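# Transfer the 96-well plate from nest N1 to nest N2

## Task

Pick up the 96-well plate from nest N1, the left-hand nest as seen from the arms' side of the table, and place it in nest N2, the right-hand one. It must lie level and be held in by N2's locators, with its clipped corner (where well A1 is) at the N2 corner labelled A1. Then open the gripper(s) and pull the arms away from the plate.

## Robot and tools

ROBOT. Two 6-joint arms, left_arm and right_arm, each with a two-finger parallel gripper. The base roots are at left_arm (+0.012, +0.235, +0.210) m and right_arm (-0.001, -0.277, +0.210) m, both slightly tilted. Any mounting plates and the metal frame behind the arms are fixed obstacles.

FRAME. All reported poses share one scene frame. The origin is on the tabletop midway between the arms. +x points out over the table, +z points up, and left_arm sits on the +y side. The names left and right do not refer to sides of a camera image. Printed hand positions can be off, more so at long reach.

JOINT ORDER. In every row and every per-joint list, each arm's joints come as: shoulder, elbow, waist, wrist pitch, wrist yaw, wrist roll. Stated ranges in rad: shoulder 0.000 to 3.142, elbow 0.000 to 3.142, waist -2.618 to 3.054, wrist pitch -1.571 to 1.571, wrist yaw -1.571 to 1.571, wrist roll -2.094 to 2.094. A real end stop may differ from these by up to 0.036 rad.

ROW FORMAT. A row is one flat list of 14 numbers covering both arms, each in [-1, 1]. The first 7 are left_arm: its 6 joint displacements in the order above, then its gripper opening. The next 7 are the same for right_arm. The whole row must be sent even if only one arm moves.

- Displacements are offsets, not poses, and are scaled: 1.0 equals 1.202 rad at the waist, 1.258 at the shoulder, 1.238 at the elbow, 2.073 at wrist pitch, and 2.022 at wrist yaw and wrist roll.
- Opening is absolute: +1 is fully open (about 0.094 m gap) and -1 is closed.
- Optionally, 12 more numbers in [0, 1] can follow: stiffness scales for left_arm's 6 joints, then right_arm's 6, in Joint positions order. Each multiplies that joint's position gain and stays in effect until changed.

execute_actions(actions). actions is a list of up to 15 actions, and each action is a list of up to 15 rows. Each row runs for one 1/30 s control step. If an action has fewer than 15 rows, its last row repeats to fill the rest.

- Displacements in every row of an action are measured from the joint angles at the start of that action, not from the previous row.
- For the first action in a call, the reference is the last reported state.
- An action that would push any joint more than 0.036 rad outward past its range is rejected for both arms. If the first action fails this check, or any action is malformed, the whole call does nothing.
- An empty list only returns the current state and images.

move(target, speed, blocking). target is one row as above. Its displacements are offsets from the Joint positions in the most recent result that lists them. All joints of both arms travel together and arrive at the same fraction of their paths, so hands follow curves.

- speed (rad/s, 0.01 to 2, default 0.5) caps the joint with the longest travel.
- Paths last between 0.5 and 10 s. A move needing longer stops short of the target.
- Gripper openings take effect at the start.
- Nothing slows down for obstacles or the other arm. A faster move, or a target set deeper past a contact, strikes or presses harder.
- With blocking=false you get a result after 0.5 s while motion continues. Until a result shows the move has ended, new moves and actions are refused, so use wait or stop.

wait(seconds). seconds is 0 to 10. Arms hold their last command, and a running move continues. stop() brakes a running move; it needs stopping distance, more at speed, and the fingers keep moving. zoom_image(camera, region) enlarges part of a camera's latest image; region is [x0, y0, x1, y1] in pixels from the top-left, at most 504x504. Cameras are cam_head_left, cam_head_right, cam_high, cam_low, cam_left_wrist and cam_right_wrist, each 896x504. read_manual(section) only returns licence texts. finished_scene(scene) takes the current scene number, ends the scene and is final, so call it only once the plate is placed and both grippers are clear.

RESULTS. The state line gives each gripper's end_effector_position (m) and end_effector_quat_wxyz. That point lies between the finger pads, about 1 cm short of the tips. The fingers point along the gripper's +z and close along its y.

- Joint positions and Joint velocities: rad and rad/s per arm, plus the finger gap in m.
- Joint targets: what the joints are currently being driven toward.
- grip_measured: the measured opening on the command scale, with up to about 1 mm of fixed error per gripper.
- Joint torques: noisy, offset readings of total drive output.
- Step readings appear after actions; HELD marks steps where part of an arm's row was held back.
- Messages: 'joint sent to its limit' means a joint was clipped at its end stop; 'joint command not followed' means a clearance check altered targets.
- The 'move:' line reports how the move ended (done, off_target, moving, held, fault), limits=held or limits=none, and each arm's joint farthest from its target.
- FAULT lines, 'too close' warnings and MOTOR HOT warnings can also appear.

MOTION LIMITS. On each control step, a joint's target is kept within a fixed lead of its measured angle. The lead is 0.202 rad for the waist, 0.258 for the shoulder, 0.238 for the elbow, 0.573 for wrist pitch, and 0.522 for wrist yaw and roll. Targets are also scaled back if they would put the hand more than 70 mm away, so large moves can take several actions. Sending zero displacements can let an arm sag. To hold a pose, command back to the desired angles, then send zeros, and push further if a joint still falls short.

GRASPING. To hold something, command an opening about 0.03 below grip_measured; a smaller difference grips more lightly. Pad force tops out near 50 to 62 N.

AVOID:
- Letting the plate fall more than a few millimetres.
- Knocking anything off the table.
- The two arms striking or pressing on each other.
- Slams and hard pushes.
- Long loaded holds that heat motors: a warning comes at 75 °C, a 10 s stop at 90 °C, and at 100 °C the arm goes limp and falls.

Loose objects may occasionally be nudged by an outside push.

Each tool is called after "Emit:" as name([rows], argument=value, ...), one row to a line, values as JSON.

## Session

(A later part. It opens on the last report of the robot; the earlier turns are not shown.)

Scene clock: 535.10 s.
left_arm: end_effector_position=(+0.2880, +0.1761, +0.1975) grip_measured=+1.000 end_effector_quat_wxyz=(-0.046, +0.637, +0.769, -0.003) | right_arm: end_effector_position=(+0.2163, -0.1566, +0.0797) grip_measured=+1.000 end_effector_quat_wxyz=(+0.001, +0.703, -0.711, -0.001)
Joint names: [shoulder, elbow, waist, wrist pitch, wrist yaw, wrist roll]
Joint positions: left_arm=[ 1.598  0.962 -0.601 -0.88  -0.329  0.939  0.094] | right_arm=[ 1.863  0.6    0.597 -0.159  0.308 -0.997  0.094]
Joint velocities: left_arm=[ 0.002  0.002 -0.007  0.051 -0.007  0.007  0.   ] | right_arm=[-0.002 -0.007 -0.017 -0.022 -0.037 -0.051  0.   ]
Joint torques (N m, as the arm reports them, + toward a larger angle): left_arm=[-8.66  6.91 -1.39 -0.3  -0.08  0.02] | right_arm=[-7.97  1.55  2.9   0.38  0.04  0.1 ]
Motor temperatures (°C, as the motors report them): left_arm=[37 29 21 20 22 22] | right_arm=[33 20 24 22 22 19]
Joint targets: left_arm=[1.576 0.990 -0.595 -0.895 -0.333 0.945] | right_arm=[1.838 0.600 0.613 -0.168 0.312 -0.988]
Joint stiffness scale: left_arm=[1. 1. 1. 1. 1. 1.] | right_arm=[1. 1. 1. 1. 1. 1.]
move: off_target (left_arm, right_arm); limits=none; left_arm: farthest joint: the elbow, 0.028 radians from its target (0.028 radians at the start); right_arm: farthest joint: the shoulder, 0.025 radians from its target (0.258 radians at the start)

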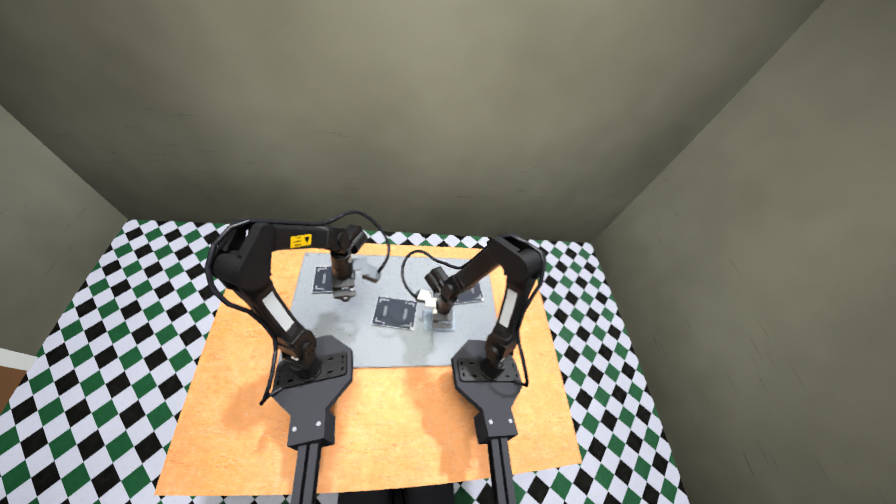

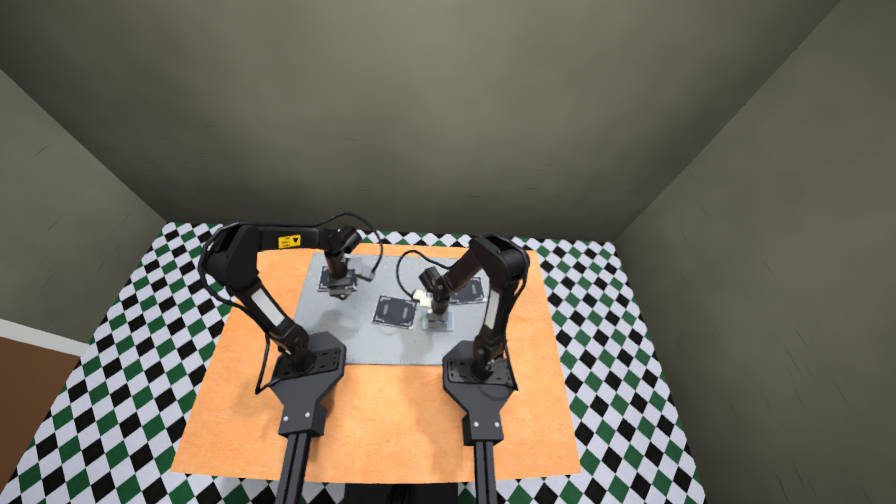

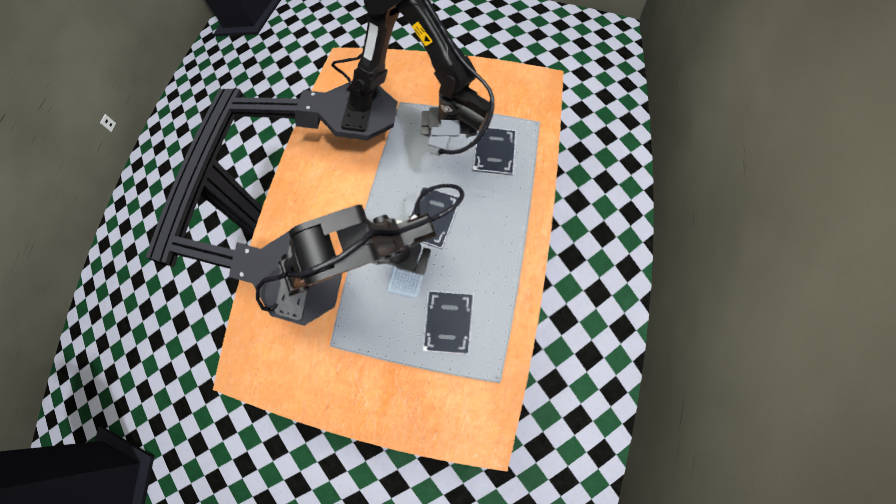

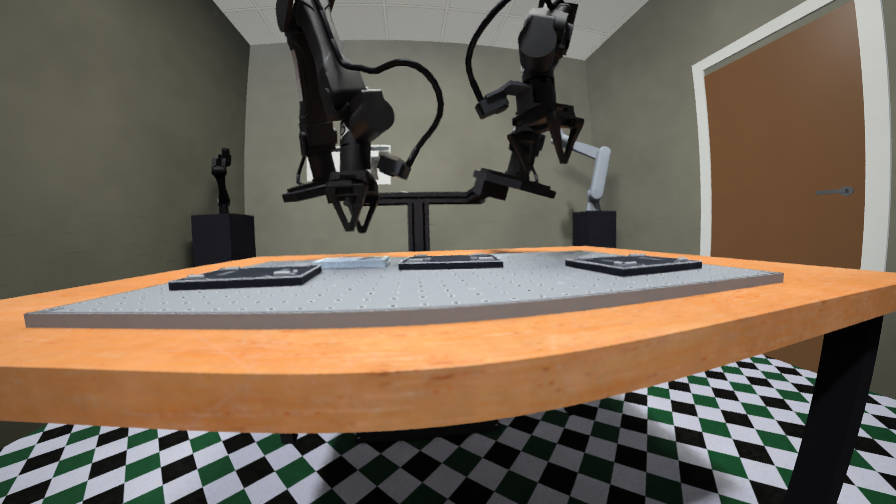

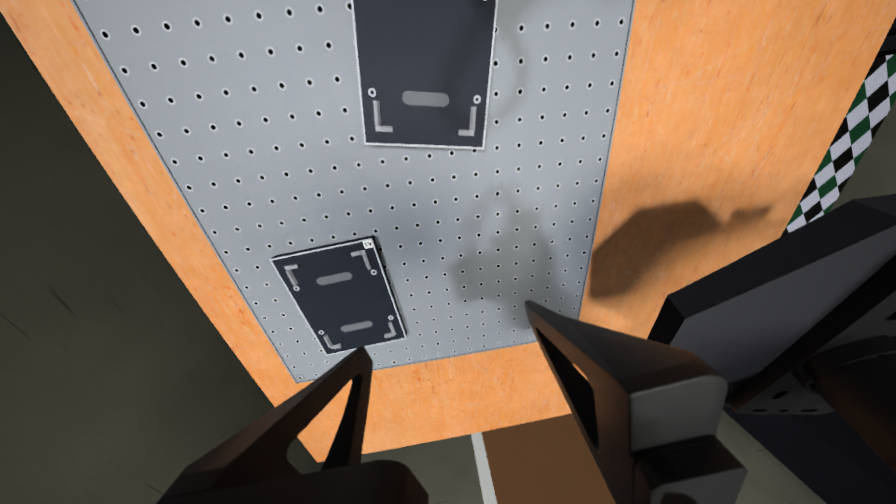

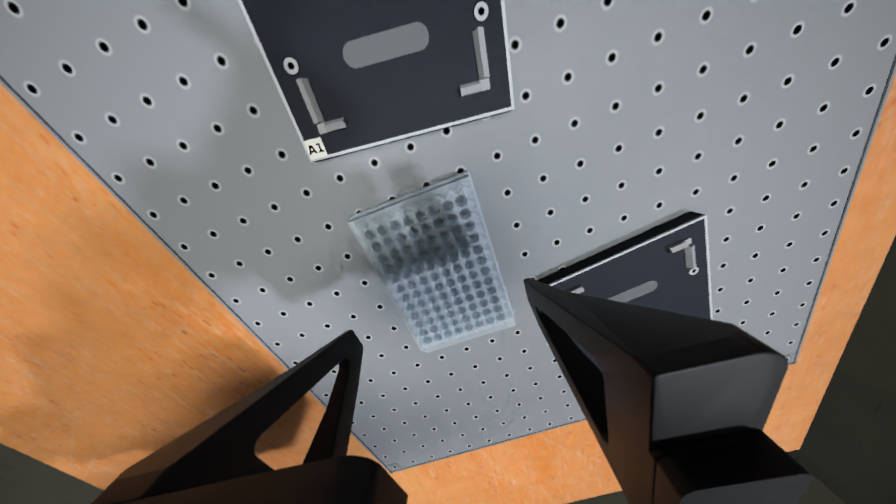

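Emit:
move(target=[0.40,0.33,-0.30,0.008,0.0,-0.135,1, -0.479,0.204,-1.0,-0.259,-0.056,-0.276,1], speed=0.9)

Emit:
execute_actions(actions=[])

Scene clock: 545.77 s.
left_arm: end_effector_position=(+0.2989, +0.0161, +0.1645) grip_measured=+1.000 end_effector_quat_wxyz=(-0.041, +0.673, +0.738, -0.004) | right_arm: end_effector_position=(+0.2315, -0.4803, +0.2008) grip_measured=+1.000 end_effector_quat_wxyz=(-0.080, -0.448, +0.886, -0.090)
Joint names: [shoulder, elbow, waist, wrist pitch, wrist yaw, wrist roll]
Joint positions: left_arm=[ 2.098  1.342 -0.947 -0.869 -0.33   0.671  0.094] | right_arm=[ 1.284  0.822 -0.597 -0.684  0.205 -1.548  0.094]
Joint velocities: left_arm=[ 0.007 -0.012  0.002  0.037  0.037 -0.037  0.   ] | right_arm=[-0.002 -0.012  0.007 -0.022  0.022 -0.022  0.   ]
Joint torques (N m, as the arm reports them, + toward a larger angle): left_arm=[-9.83  6.91 -4.53 -0.1  -0.01 -0.08] | right_arm=[-7.38  5.93 -0.8   0.51  0.02 -0.01]
Motor temperatures (°C, as the motors report them): left_arm=[37 29 21 20 22 22] | right_arm=[34 21 24 22 22 19]
Joint targets: left_arm=[2.102 1.371 -0.961 -0.863 -0.329 0.666] | right_arm=[1.260 0.852 -0.605 -0.696 0.194 -1.555]
Joint stiffness scale: left_arm=[1. 1. 1. 1. 1. 1.] | right_arm=[1. 1. 1. 1. 1. 1.]
move: off_target (left_arm, right_arm); limits=none; left_arm: farthest joint: the elbow, 0.028 radians from its target (0.408 radians at the start); right_arm: farthest joint: the elbow, 0.030 radians from its target (0.253 radians at the start)

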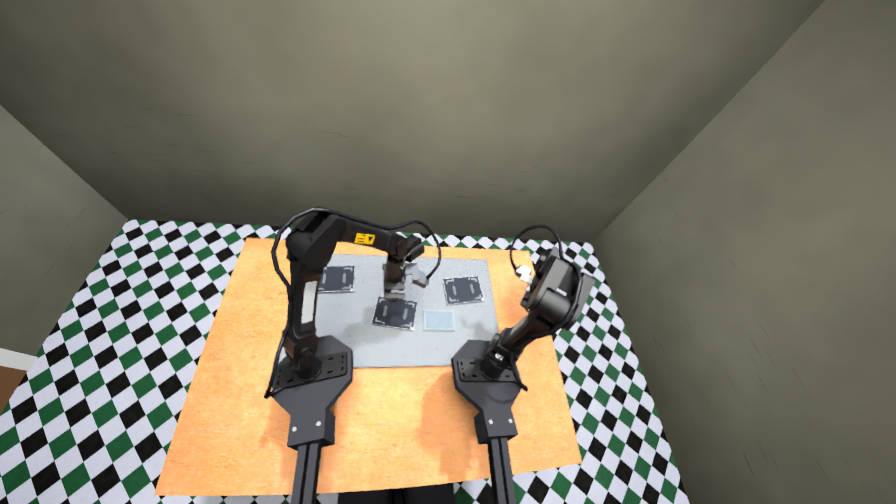

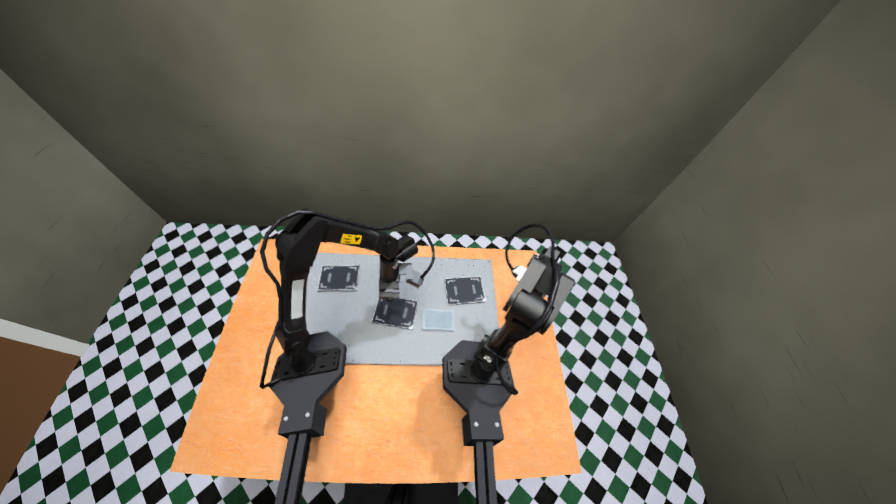

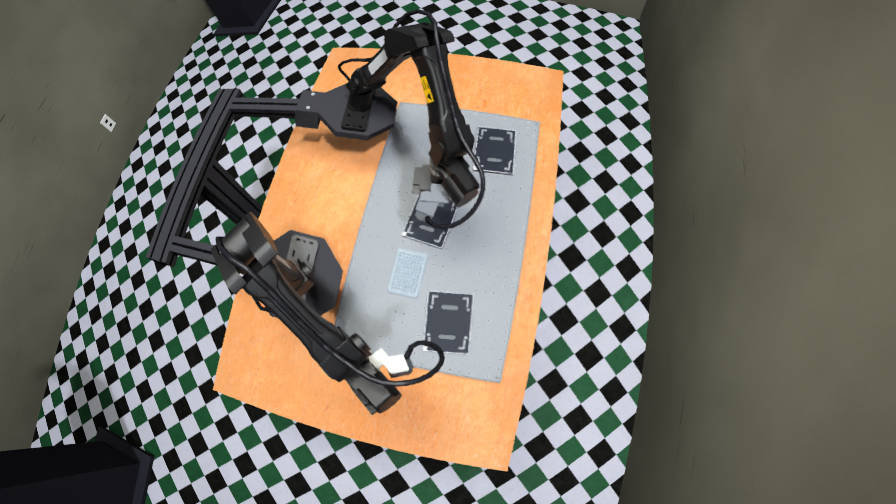

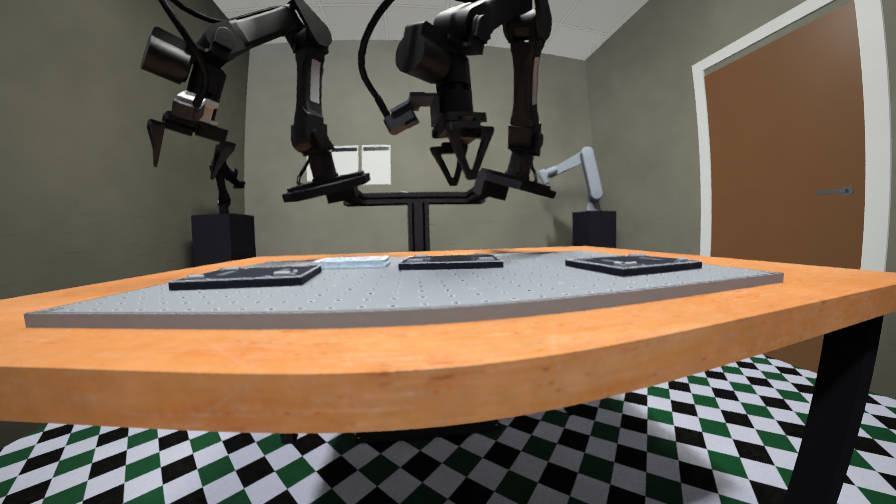

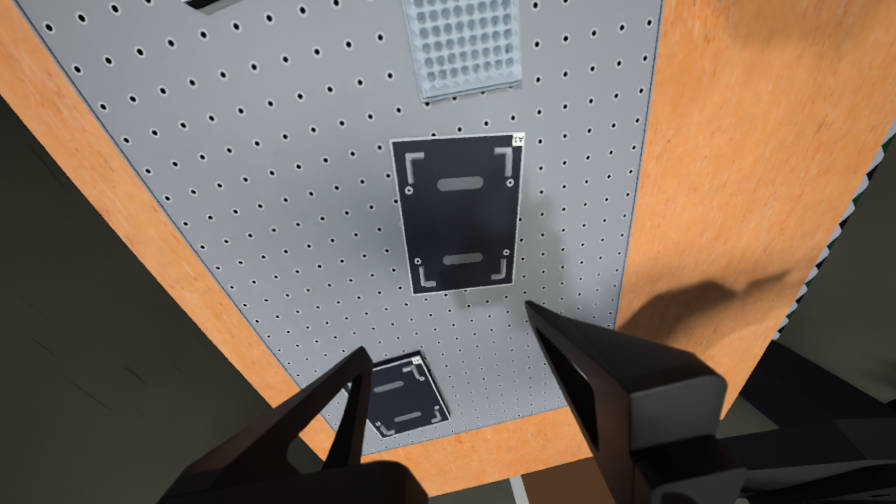

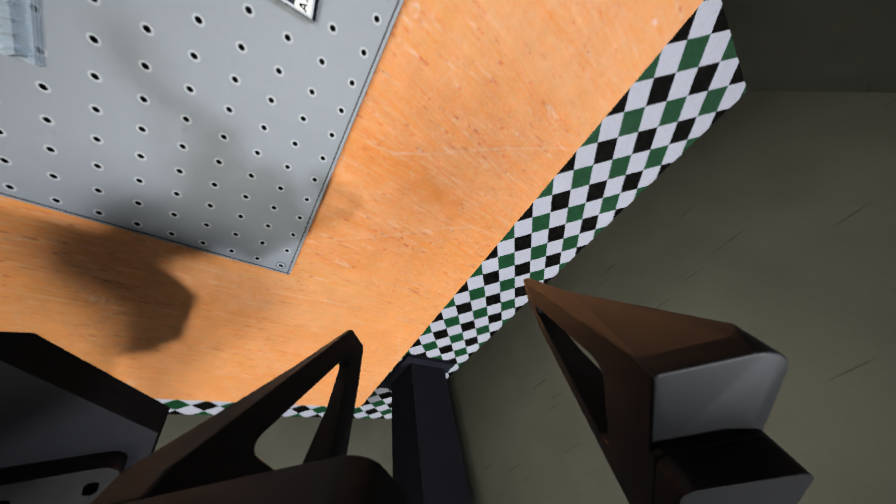

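Scene clock: 545.77 s.
left_arm: end_effector_position=(+0.2989, +0.0161, +0.1645) grip_measured=+1.000 end_effector_quat_wxyz=(-0.041, +0.673, +0.738, -0.004) | right_arm: end_effector_position=(+0.2315, -0.4803, +0.2008) grip_measured=+1.000 end_effector_quat_wxyz=(-0.080, -0.448, +0.886, -0.090)
Joint names: [shoulder, elbow, waist, wrist pitch, wrist yaw, wrist roll]
Joint positions: left_arm=[ 2.098  1.342 -0.947 -0.869 -0.33   0.671  0.094] | right_arm=[ 1.284  0.822 -0.597 -0.684  0.205 -1.548  0.094]
Joint velocities: left_arm=[ 0.007 -0.012  0.002  0.037  0.037 -0.037  0.   ] | right_arm=[-0.002 -0.012  0.007 -0.022  0.022 -0.022  0.   ]
Joint torques (N m, as the arm reports them, + toward a larger angle): left_arm=[-9.83  6.91 -4.53 -0.1  -0.01 -0.08] | right_arm=[-7.38  5.93 -0.8   0.51  0.02 -0.01]
Motor temperatures (°C, as the motors report them): left_arm=[37 29 21 20 22 22] | right_arm=[34 21 24 22 22 19]
Joint targets: left_arm=[2.102 1.371 -0.961 -0.863 -0.329 0.666] | right_arm=[1.260 0.852 -0.605 -0.696 0.194 -1.555]
Joint stiffness scale: left_arm=[1. 1. 1. 1. 1. 1.] | right_arm=[1. 1. 1. 1. 1. 1.]

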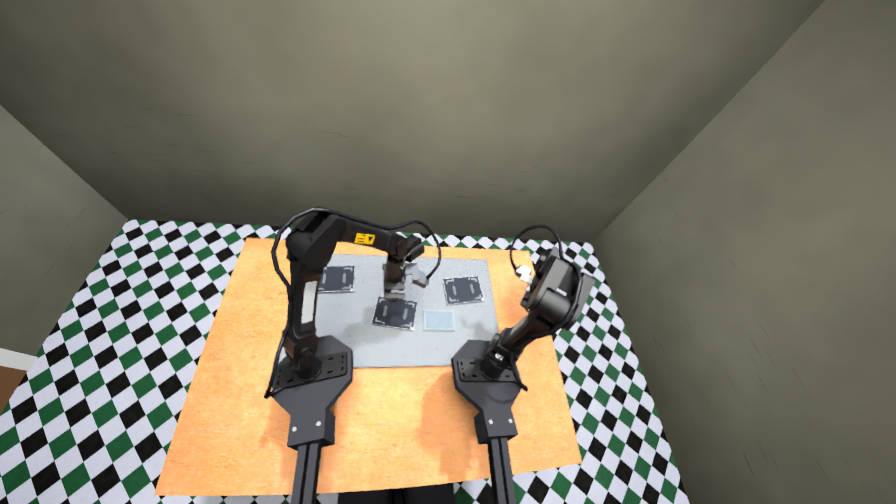

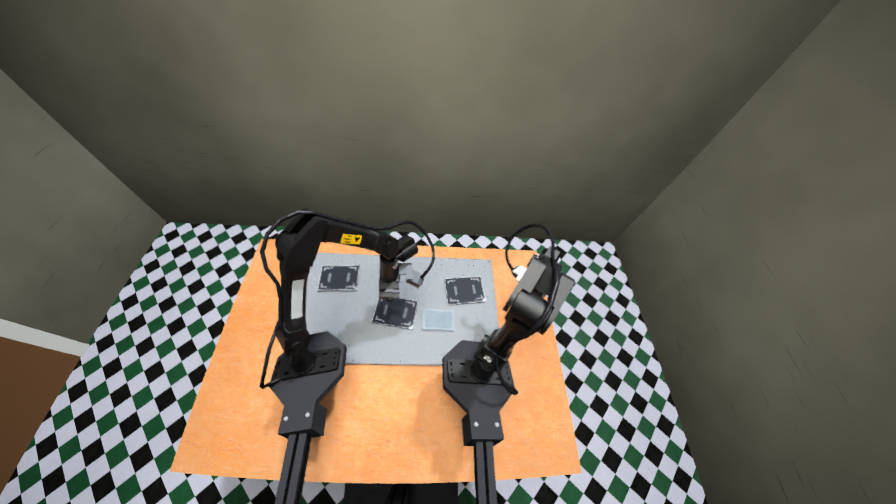

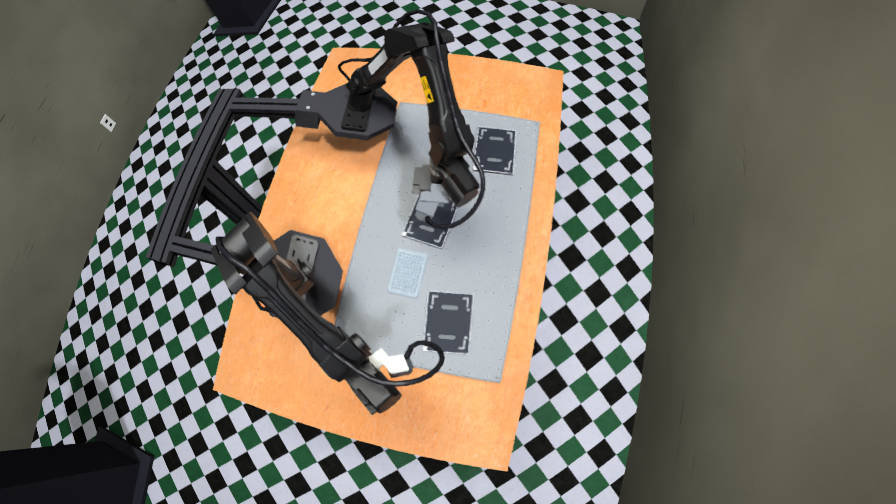

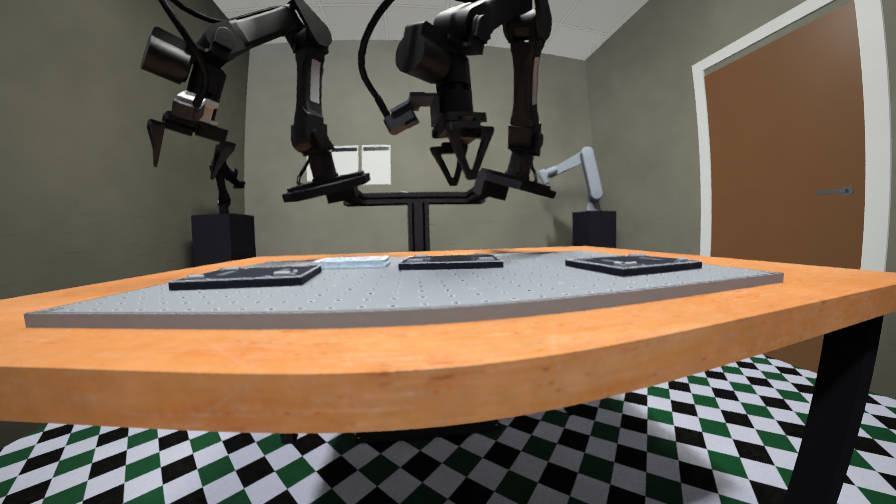

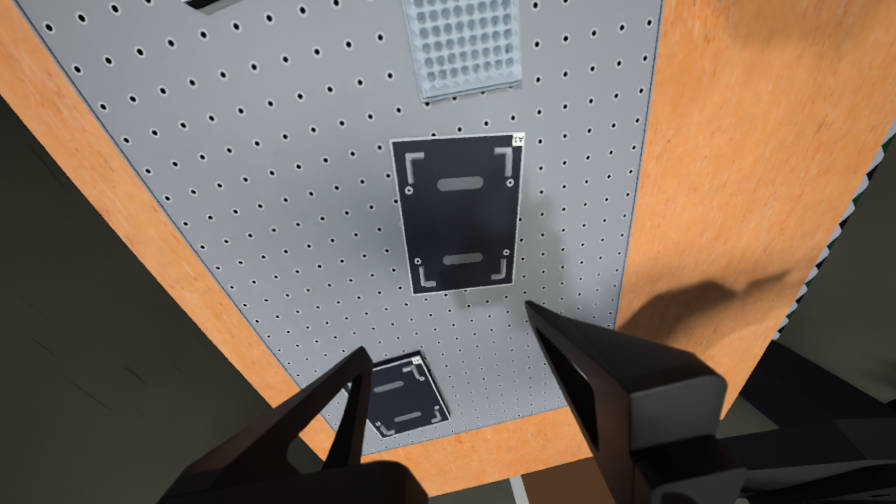

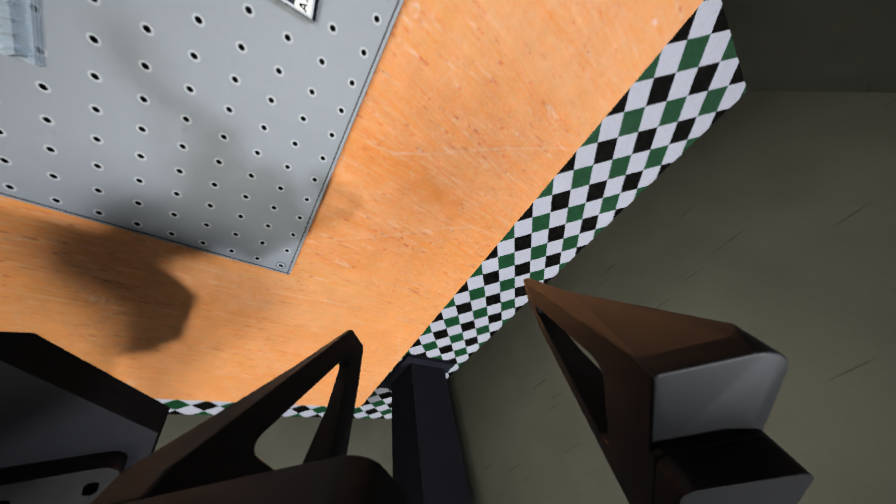

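Emit:
move(target=[0.393,0.3635,-0.311,0.012,0.0,-0.134,1, -0.019,0.024,-0.25,-0.006,-0.005,-0.003,1], speed=0.7)

Scene clock: 553.43 s.
left_arm: end_effector_position=(+0.2082, -0.1564, +0.1141) grip_measured=+1.000 end_effector_quat_wxyz=(-0.006, +0.712, +0.702, +0.004) | right_arm: end_effector_position=(+0.1682, -0.5350, +0.2098) grip_measured=+1.000 end_effector_quat_wxyz=(-0.131, -0.322, +0.932, -0.103)
Joint names: [shoulder, elbow, waist, wrist pitch, wrist yaw, wrist roll]
Joint positions: left_arm=[ 2.599  1.761 -1.319 -0.847 -0.332  0.407  0.094] | right_arm=[ 1.284  0.822 -0.885 -0.685  0.203 -1.548  0.094]
Joint velocities: left_arm=[-0.002 -0.017  0.012  0.022  0.022  0.007  0.   ] | right_arm=[ 0.032 -0.007  0.012  0.007  0.007 -0.037  0.   ]
Joint torques (N m, as the arm reports them, + toward a larger angle): left_arm=[-13.48   7.49  -4.35  -0.03   0.01  -0.09] | right_arm=[-7.27  5.93 -1.36  0.54  0.1  -0.03]
Motor temperatures (°C, as the motors report them): left_arm=[38 29 21 20 22 22] | right_arm=[34 21 24 22 22 19]
Joint targets: left_arm=[2.593 1.792 -1.322 -0.844 -0.329 0.401] | right_arm=[1.260 0.852 -0.897 -0.696 0.195 -1.554]
Joint stiffness scale: left_arm=[1. 1. 1. 1. 1. 1.] | right_arm=[1. 1. 1. 1. 1. 1.]
move: off_target (left_arm, right_arm); limits=none; left_arm: farthest joint: the elbow, 0.031 radians from its target (0.450 radians at the start); right_arm: farthest joint: the elbow, 0.029 radians from its target (0.029 radians at the start)

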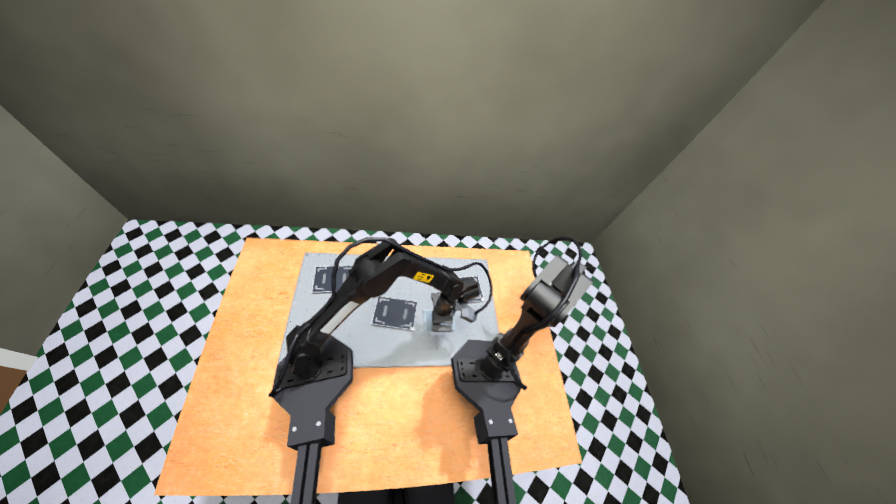

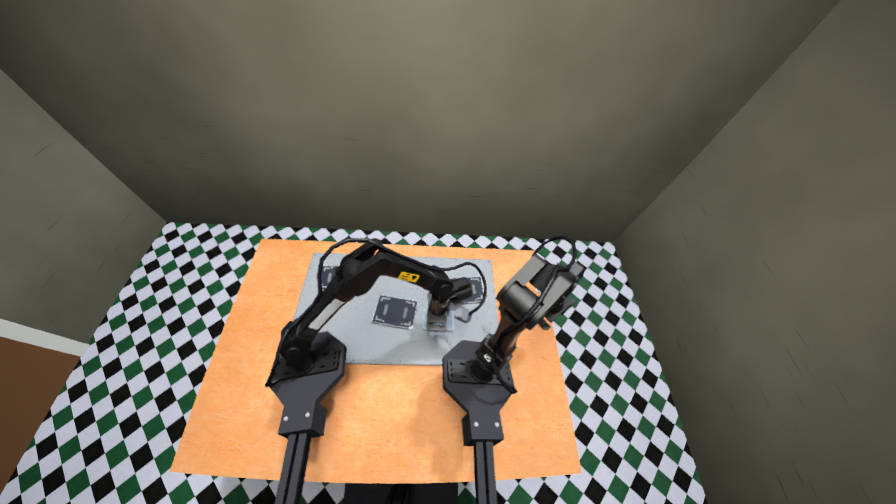

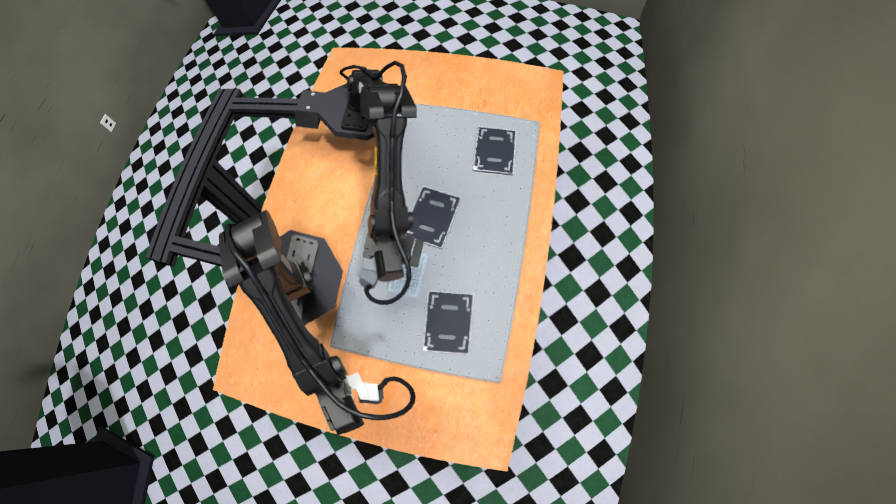

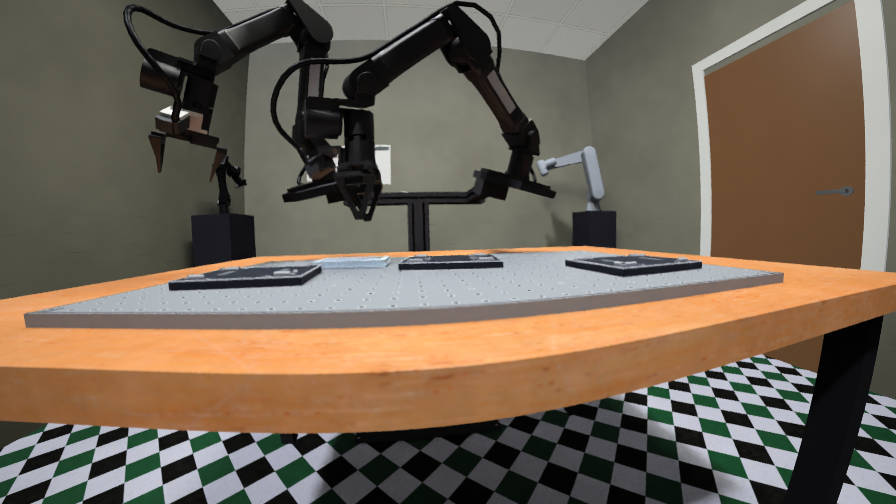

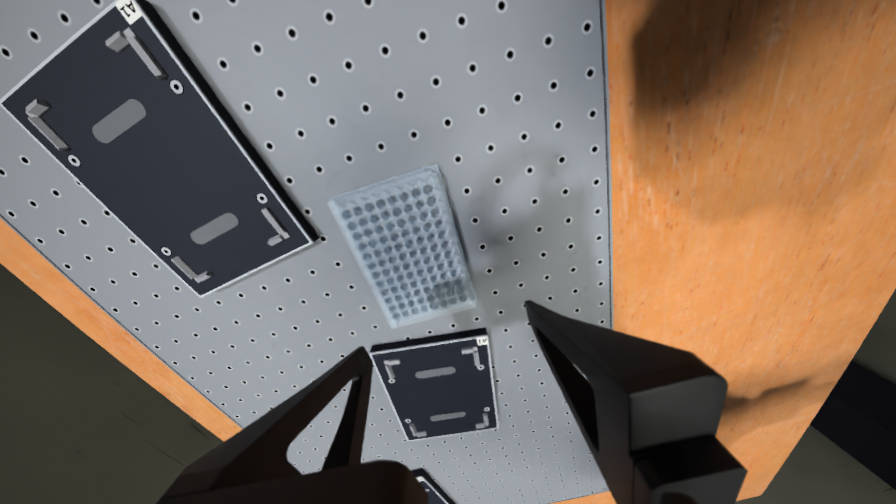

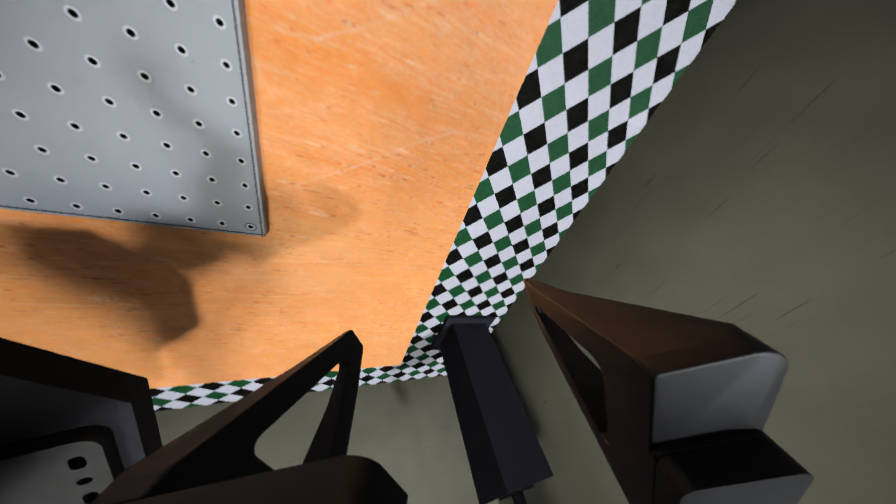

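Emit:
move(target=[0.080,0.114,0.048,0.018,-0.005,0.026,1, -0.019,0.024,-0.010,-0.005,-0.004,-0.003,1], speed=0.3)

Scene clock: 594.40 s.
left_arm: end_effector_position=(+0.2356, -0.1684, +0.0883) grip_measured=+1.000 end_effector_quat_wxyz=(+0.002, +0.704, +0.711, -0.000) | right_arm: end_effector_position=(+0.1682, -0.5350, +0.2098) grip_measured=+1.000 end_effector_quat_wxyz=(-0.131, -0.322, +0.932, -0.103)
Joint names: [shoulder, elbow, waist, wrist pitch, wrist yaw, wrist roll]
Joint positions: left_arm=[ 2.696  1.875 -1.259 -0.823 -0.336  0.453  0.094] | right_arm=[ 1.284  0.822 -0.885 -0.685  0.203 -1.548  0.094]
Joint velocities: left_arm=[-0.007 -0.017 -0.012  0.007  0.051 -0.037  0.   ] | right_arm=[-0.017 -0.012  0.002 -0.051 -0.051  0.022  0.   ]
Joint torques (N m, as the arm reports them, + toward a larger angle): left_arm=[-13.28   7.03  -4.59   0.12  -0.09   0.02] | right_arm=[-7.28  5.96 -1.41  0.55  0.1  -0.03]
Motor temperatures (°C, as the motors report them): left_arm=[44 30 22 20 22 22] | right_arm=[33 23 24 22 22 19]
Joint targets: left_arm=[2.700 1.902 -1.262 -0.810 -0.343 0.459] | right_arm=[1.260 0.852 -0.897 -0.695 0.195 -1.554]
Joint stiffness scale: left_arm=[1. 1. 1. 1. 1. 1.] | right_arm=[1. 1. 1. 1. 1. 1.]
move: off_target (left_arm, right_arm); limits=none; left_arm: farthest joint: the elbow, 0.027 radians from its target (0.141 radians at the start); right_arm: farthest joint: the elbow, 0.029 radians from its target (0.029 radians at the start)

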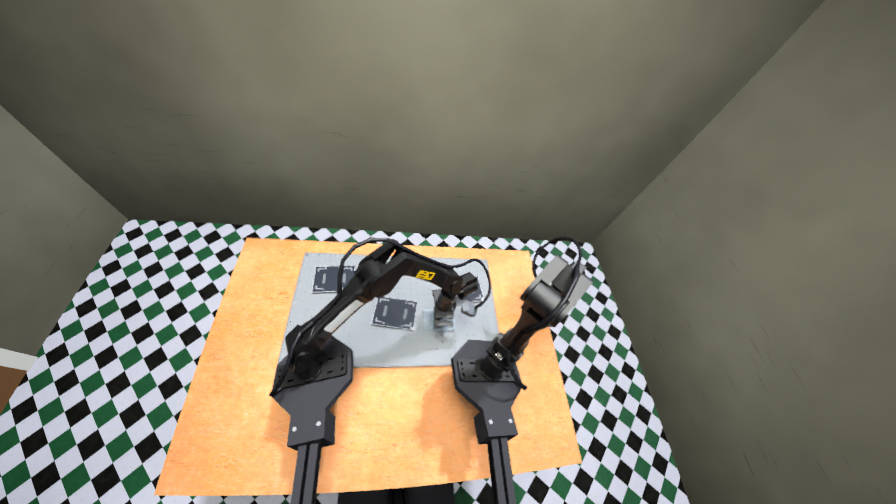

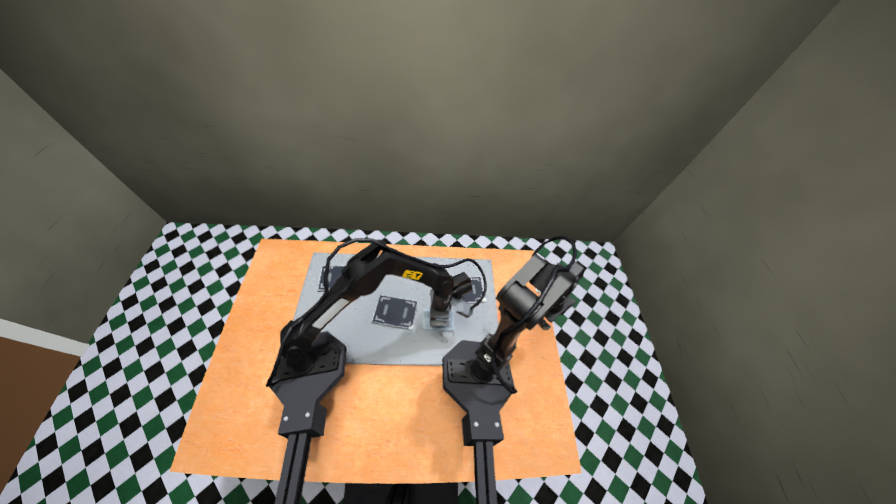

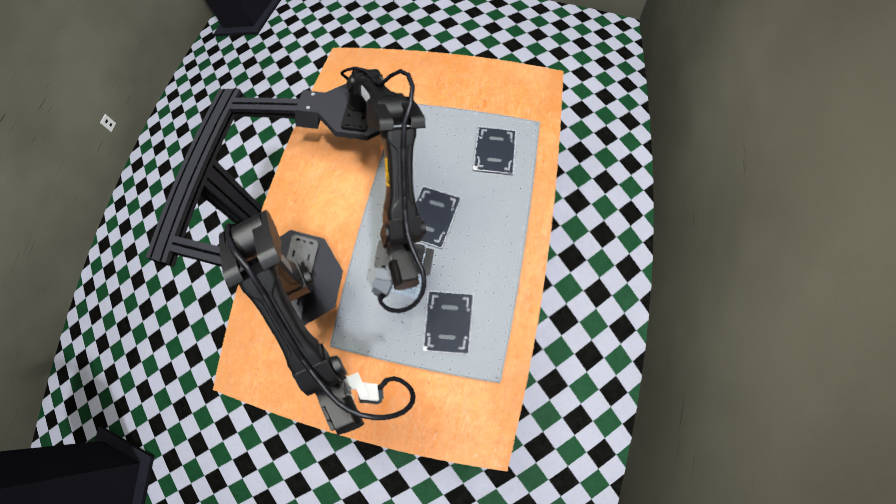

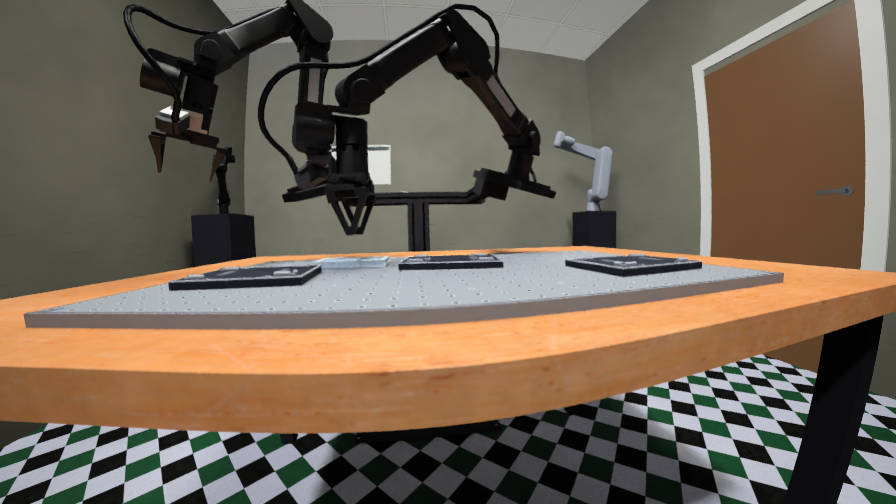

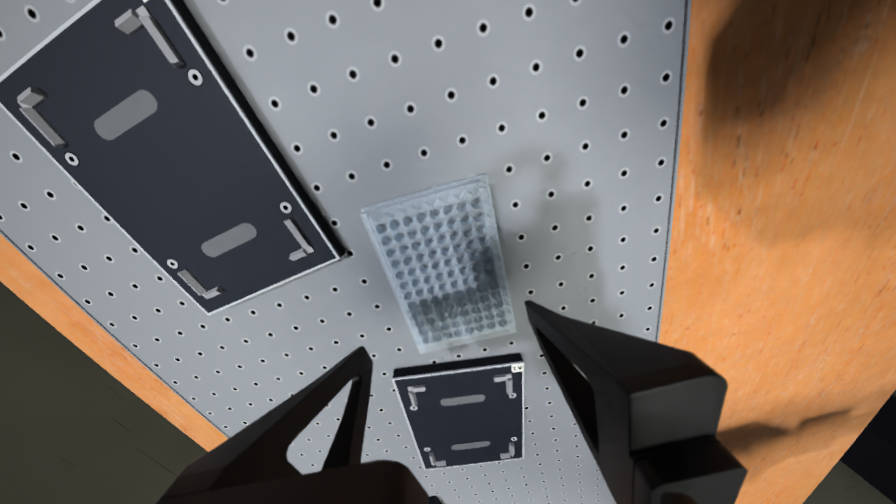

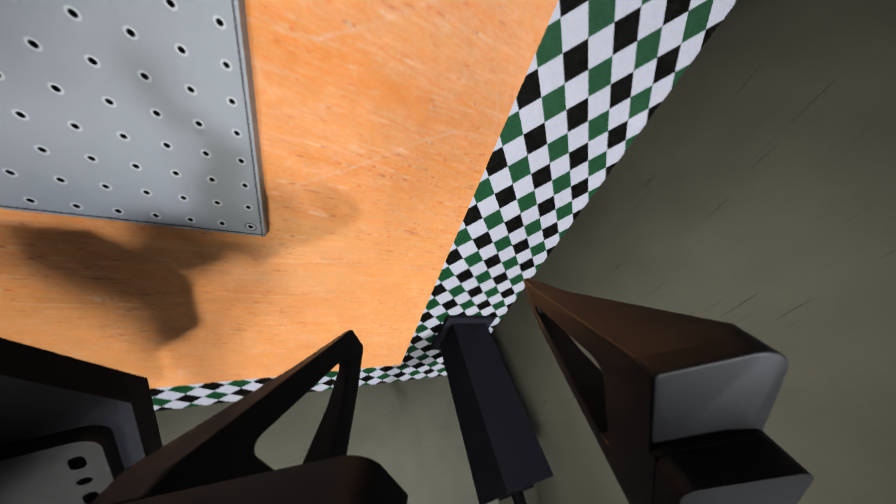

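Emit:
zoom_image(camera="cam_left_wrist", region=[300,140,620,400])

Emit:
zoom_image(camera="cam_low", region=[280,170,460,290])

Region (300, 140, 620, 400) of cam_left_wrist's 896x504 image, scaled by 1.575, with more detail than that image has; it fills the top 410 rows of this view, and the rest is white.

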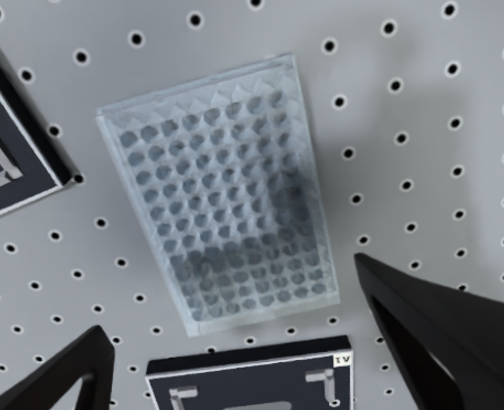

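Region (280, 170, 460, 290) of cam_low's 896x504 image, scaled by 2.800, with more detail than that image has.

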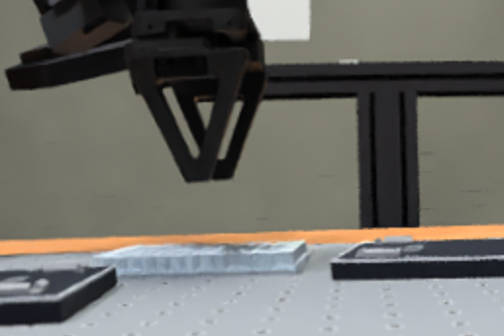

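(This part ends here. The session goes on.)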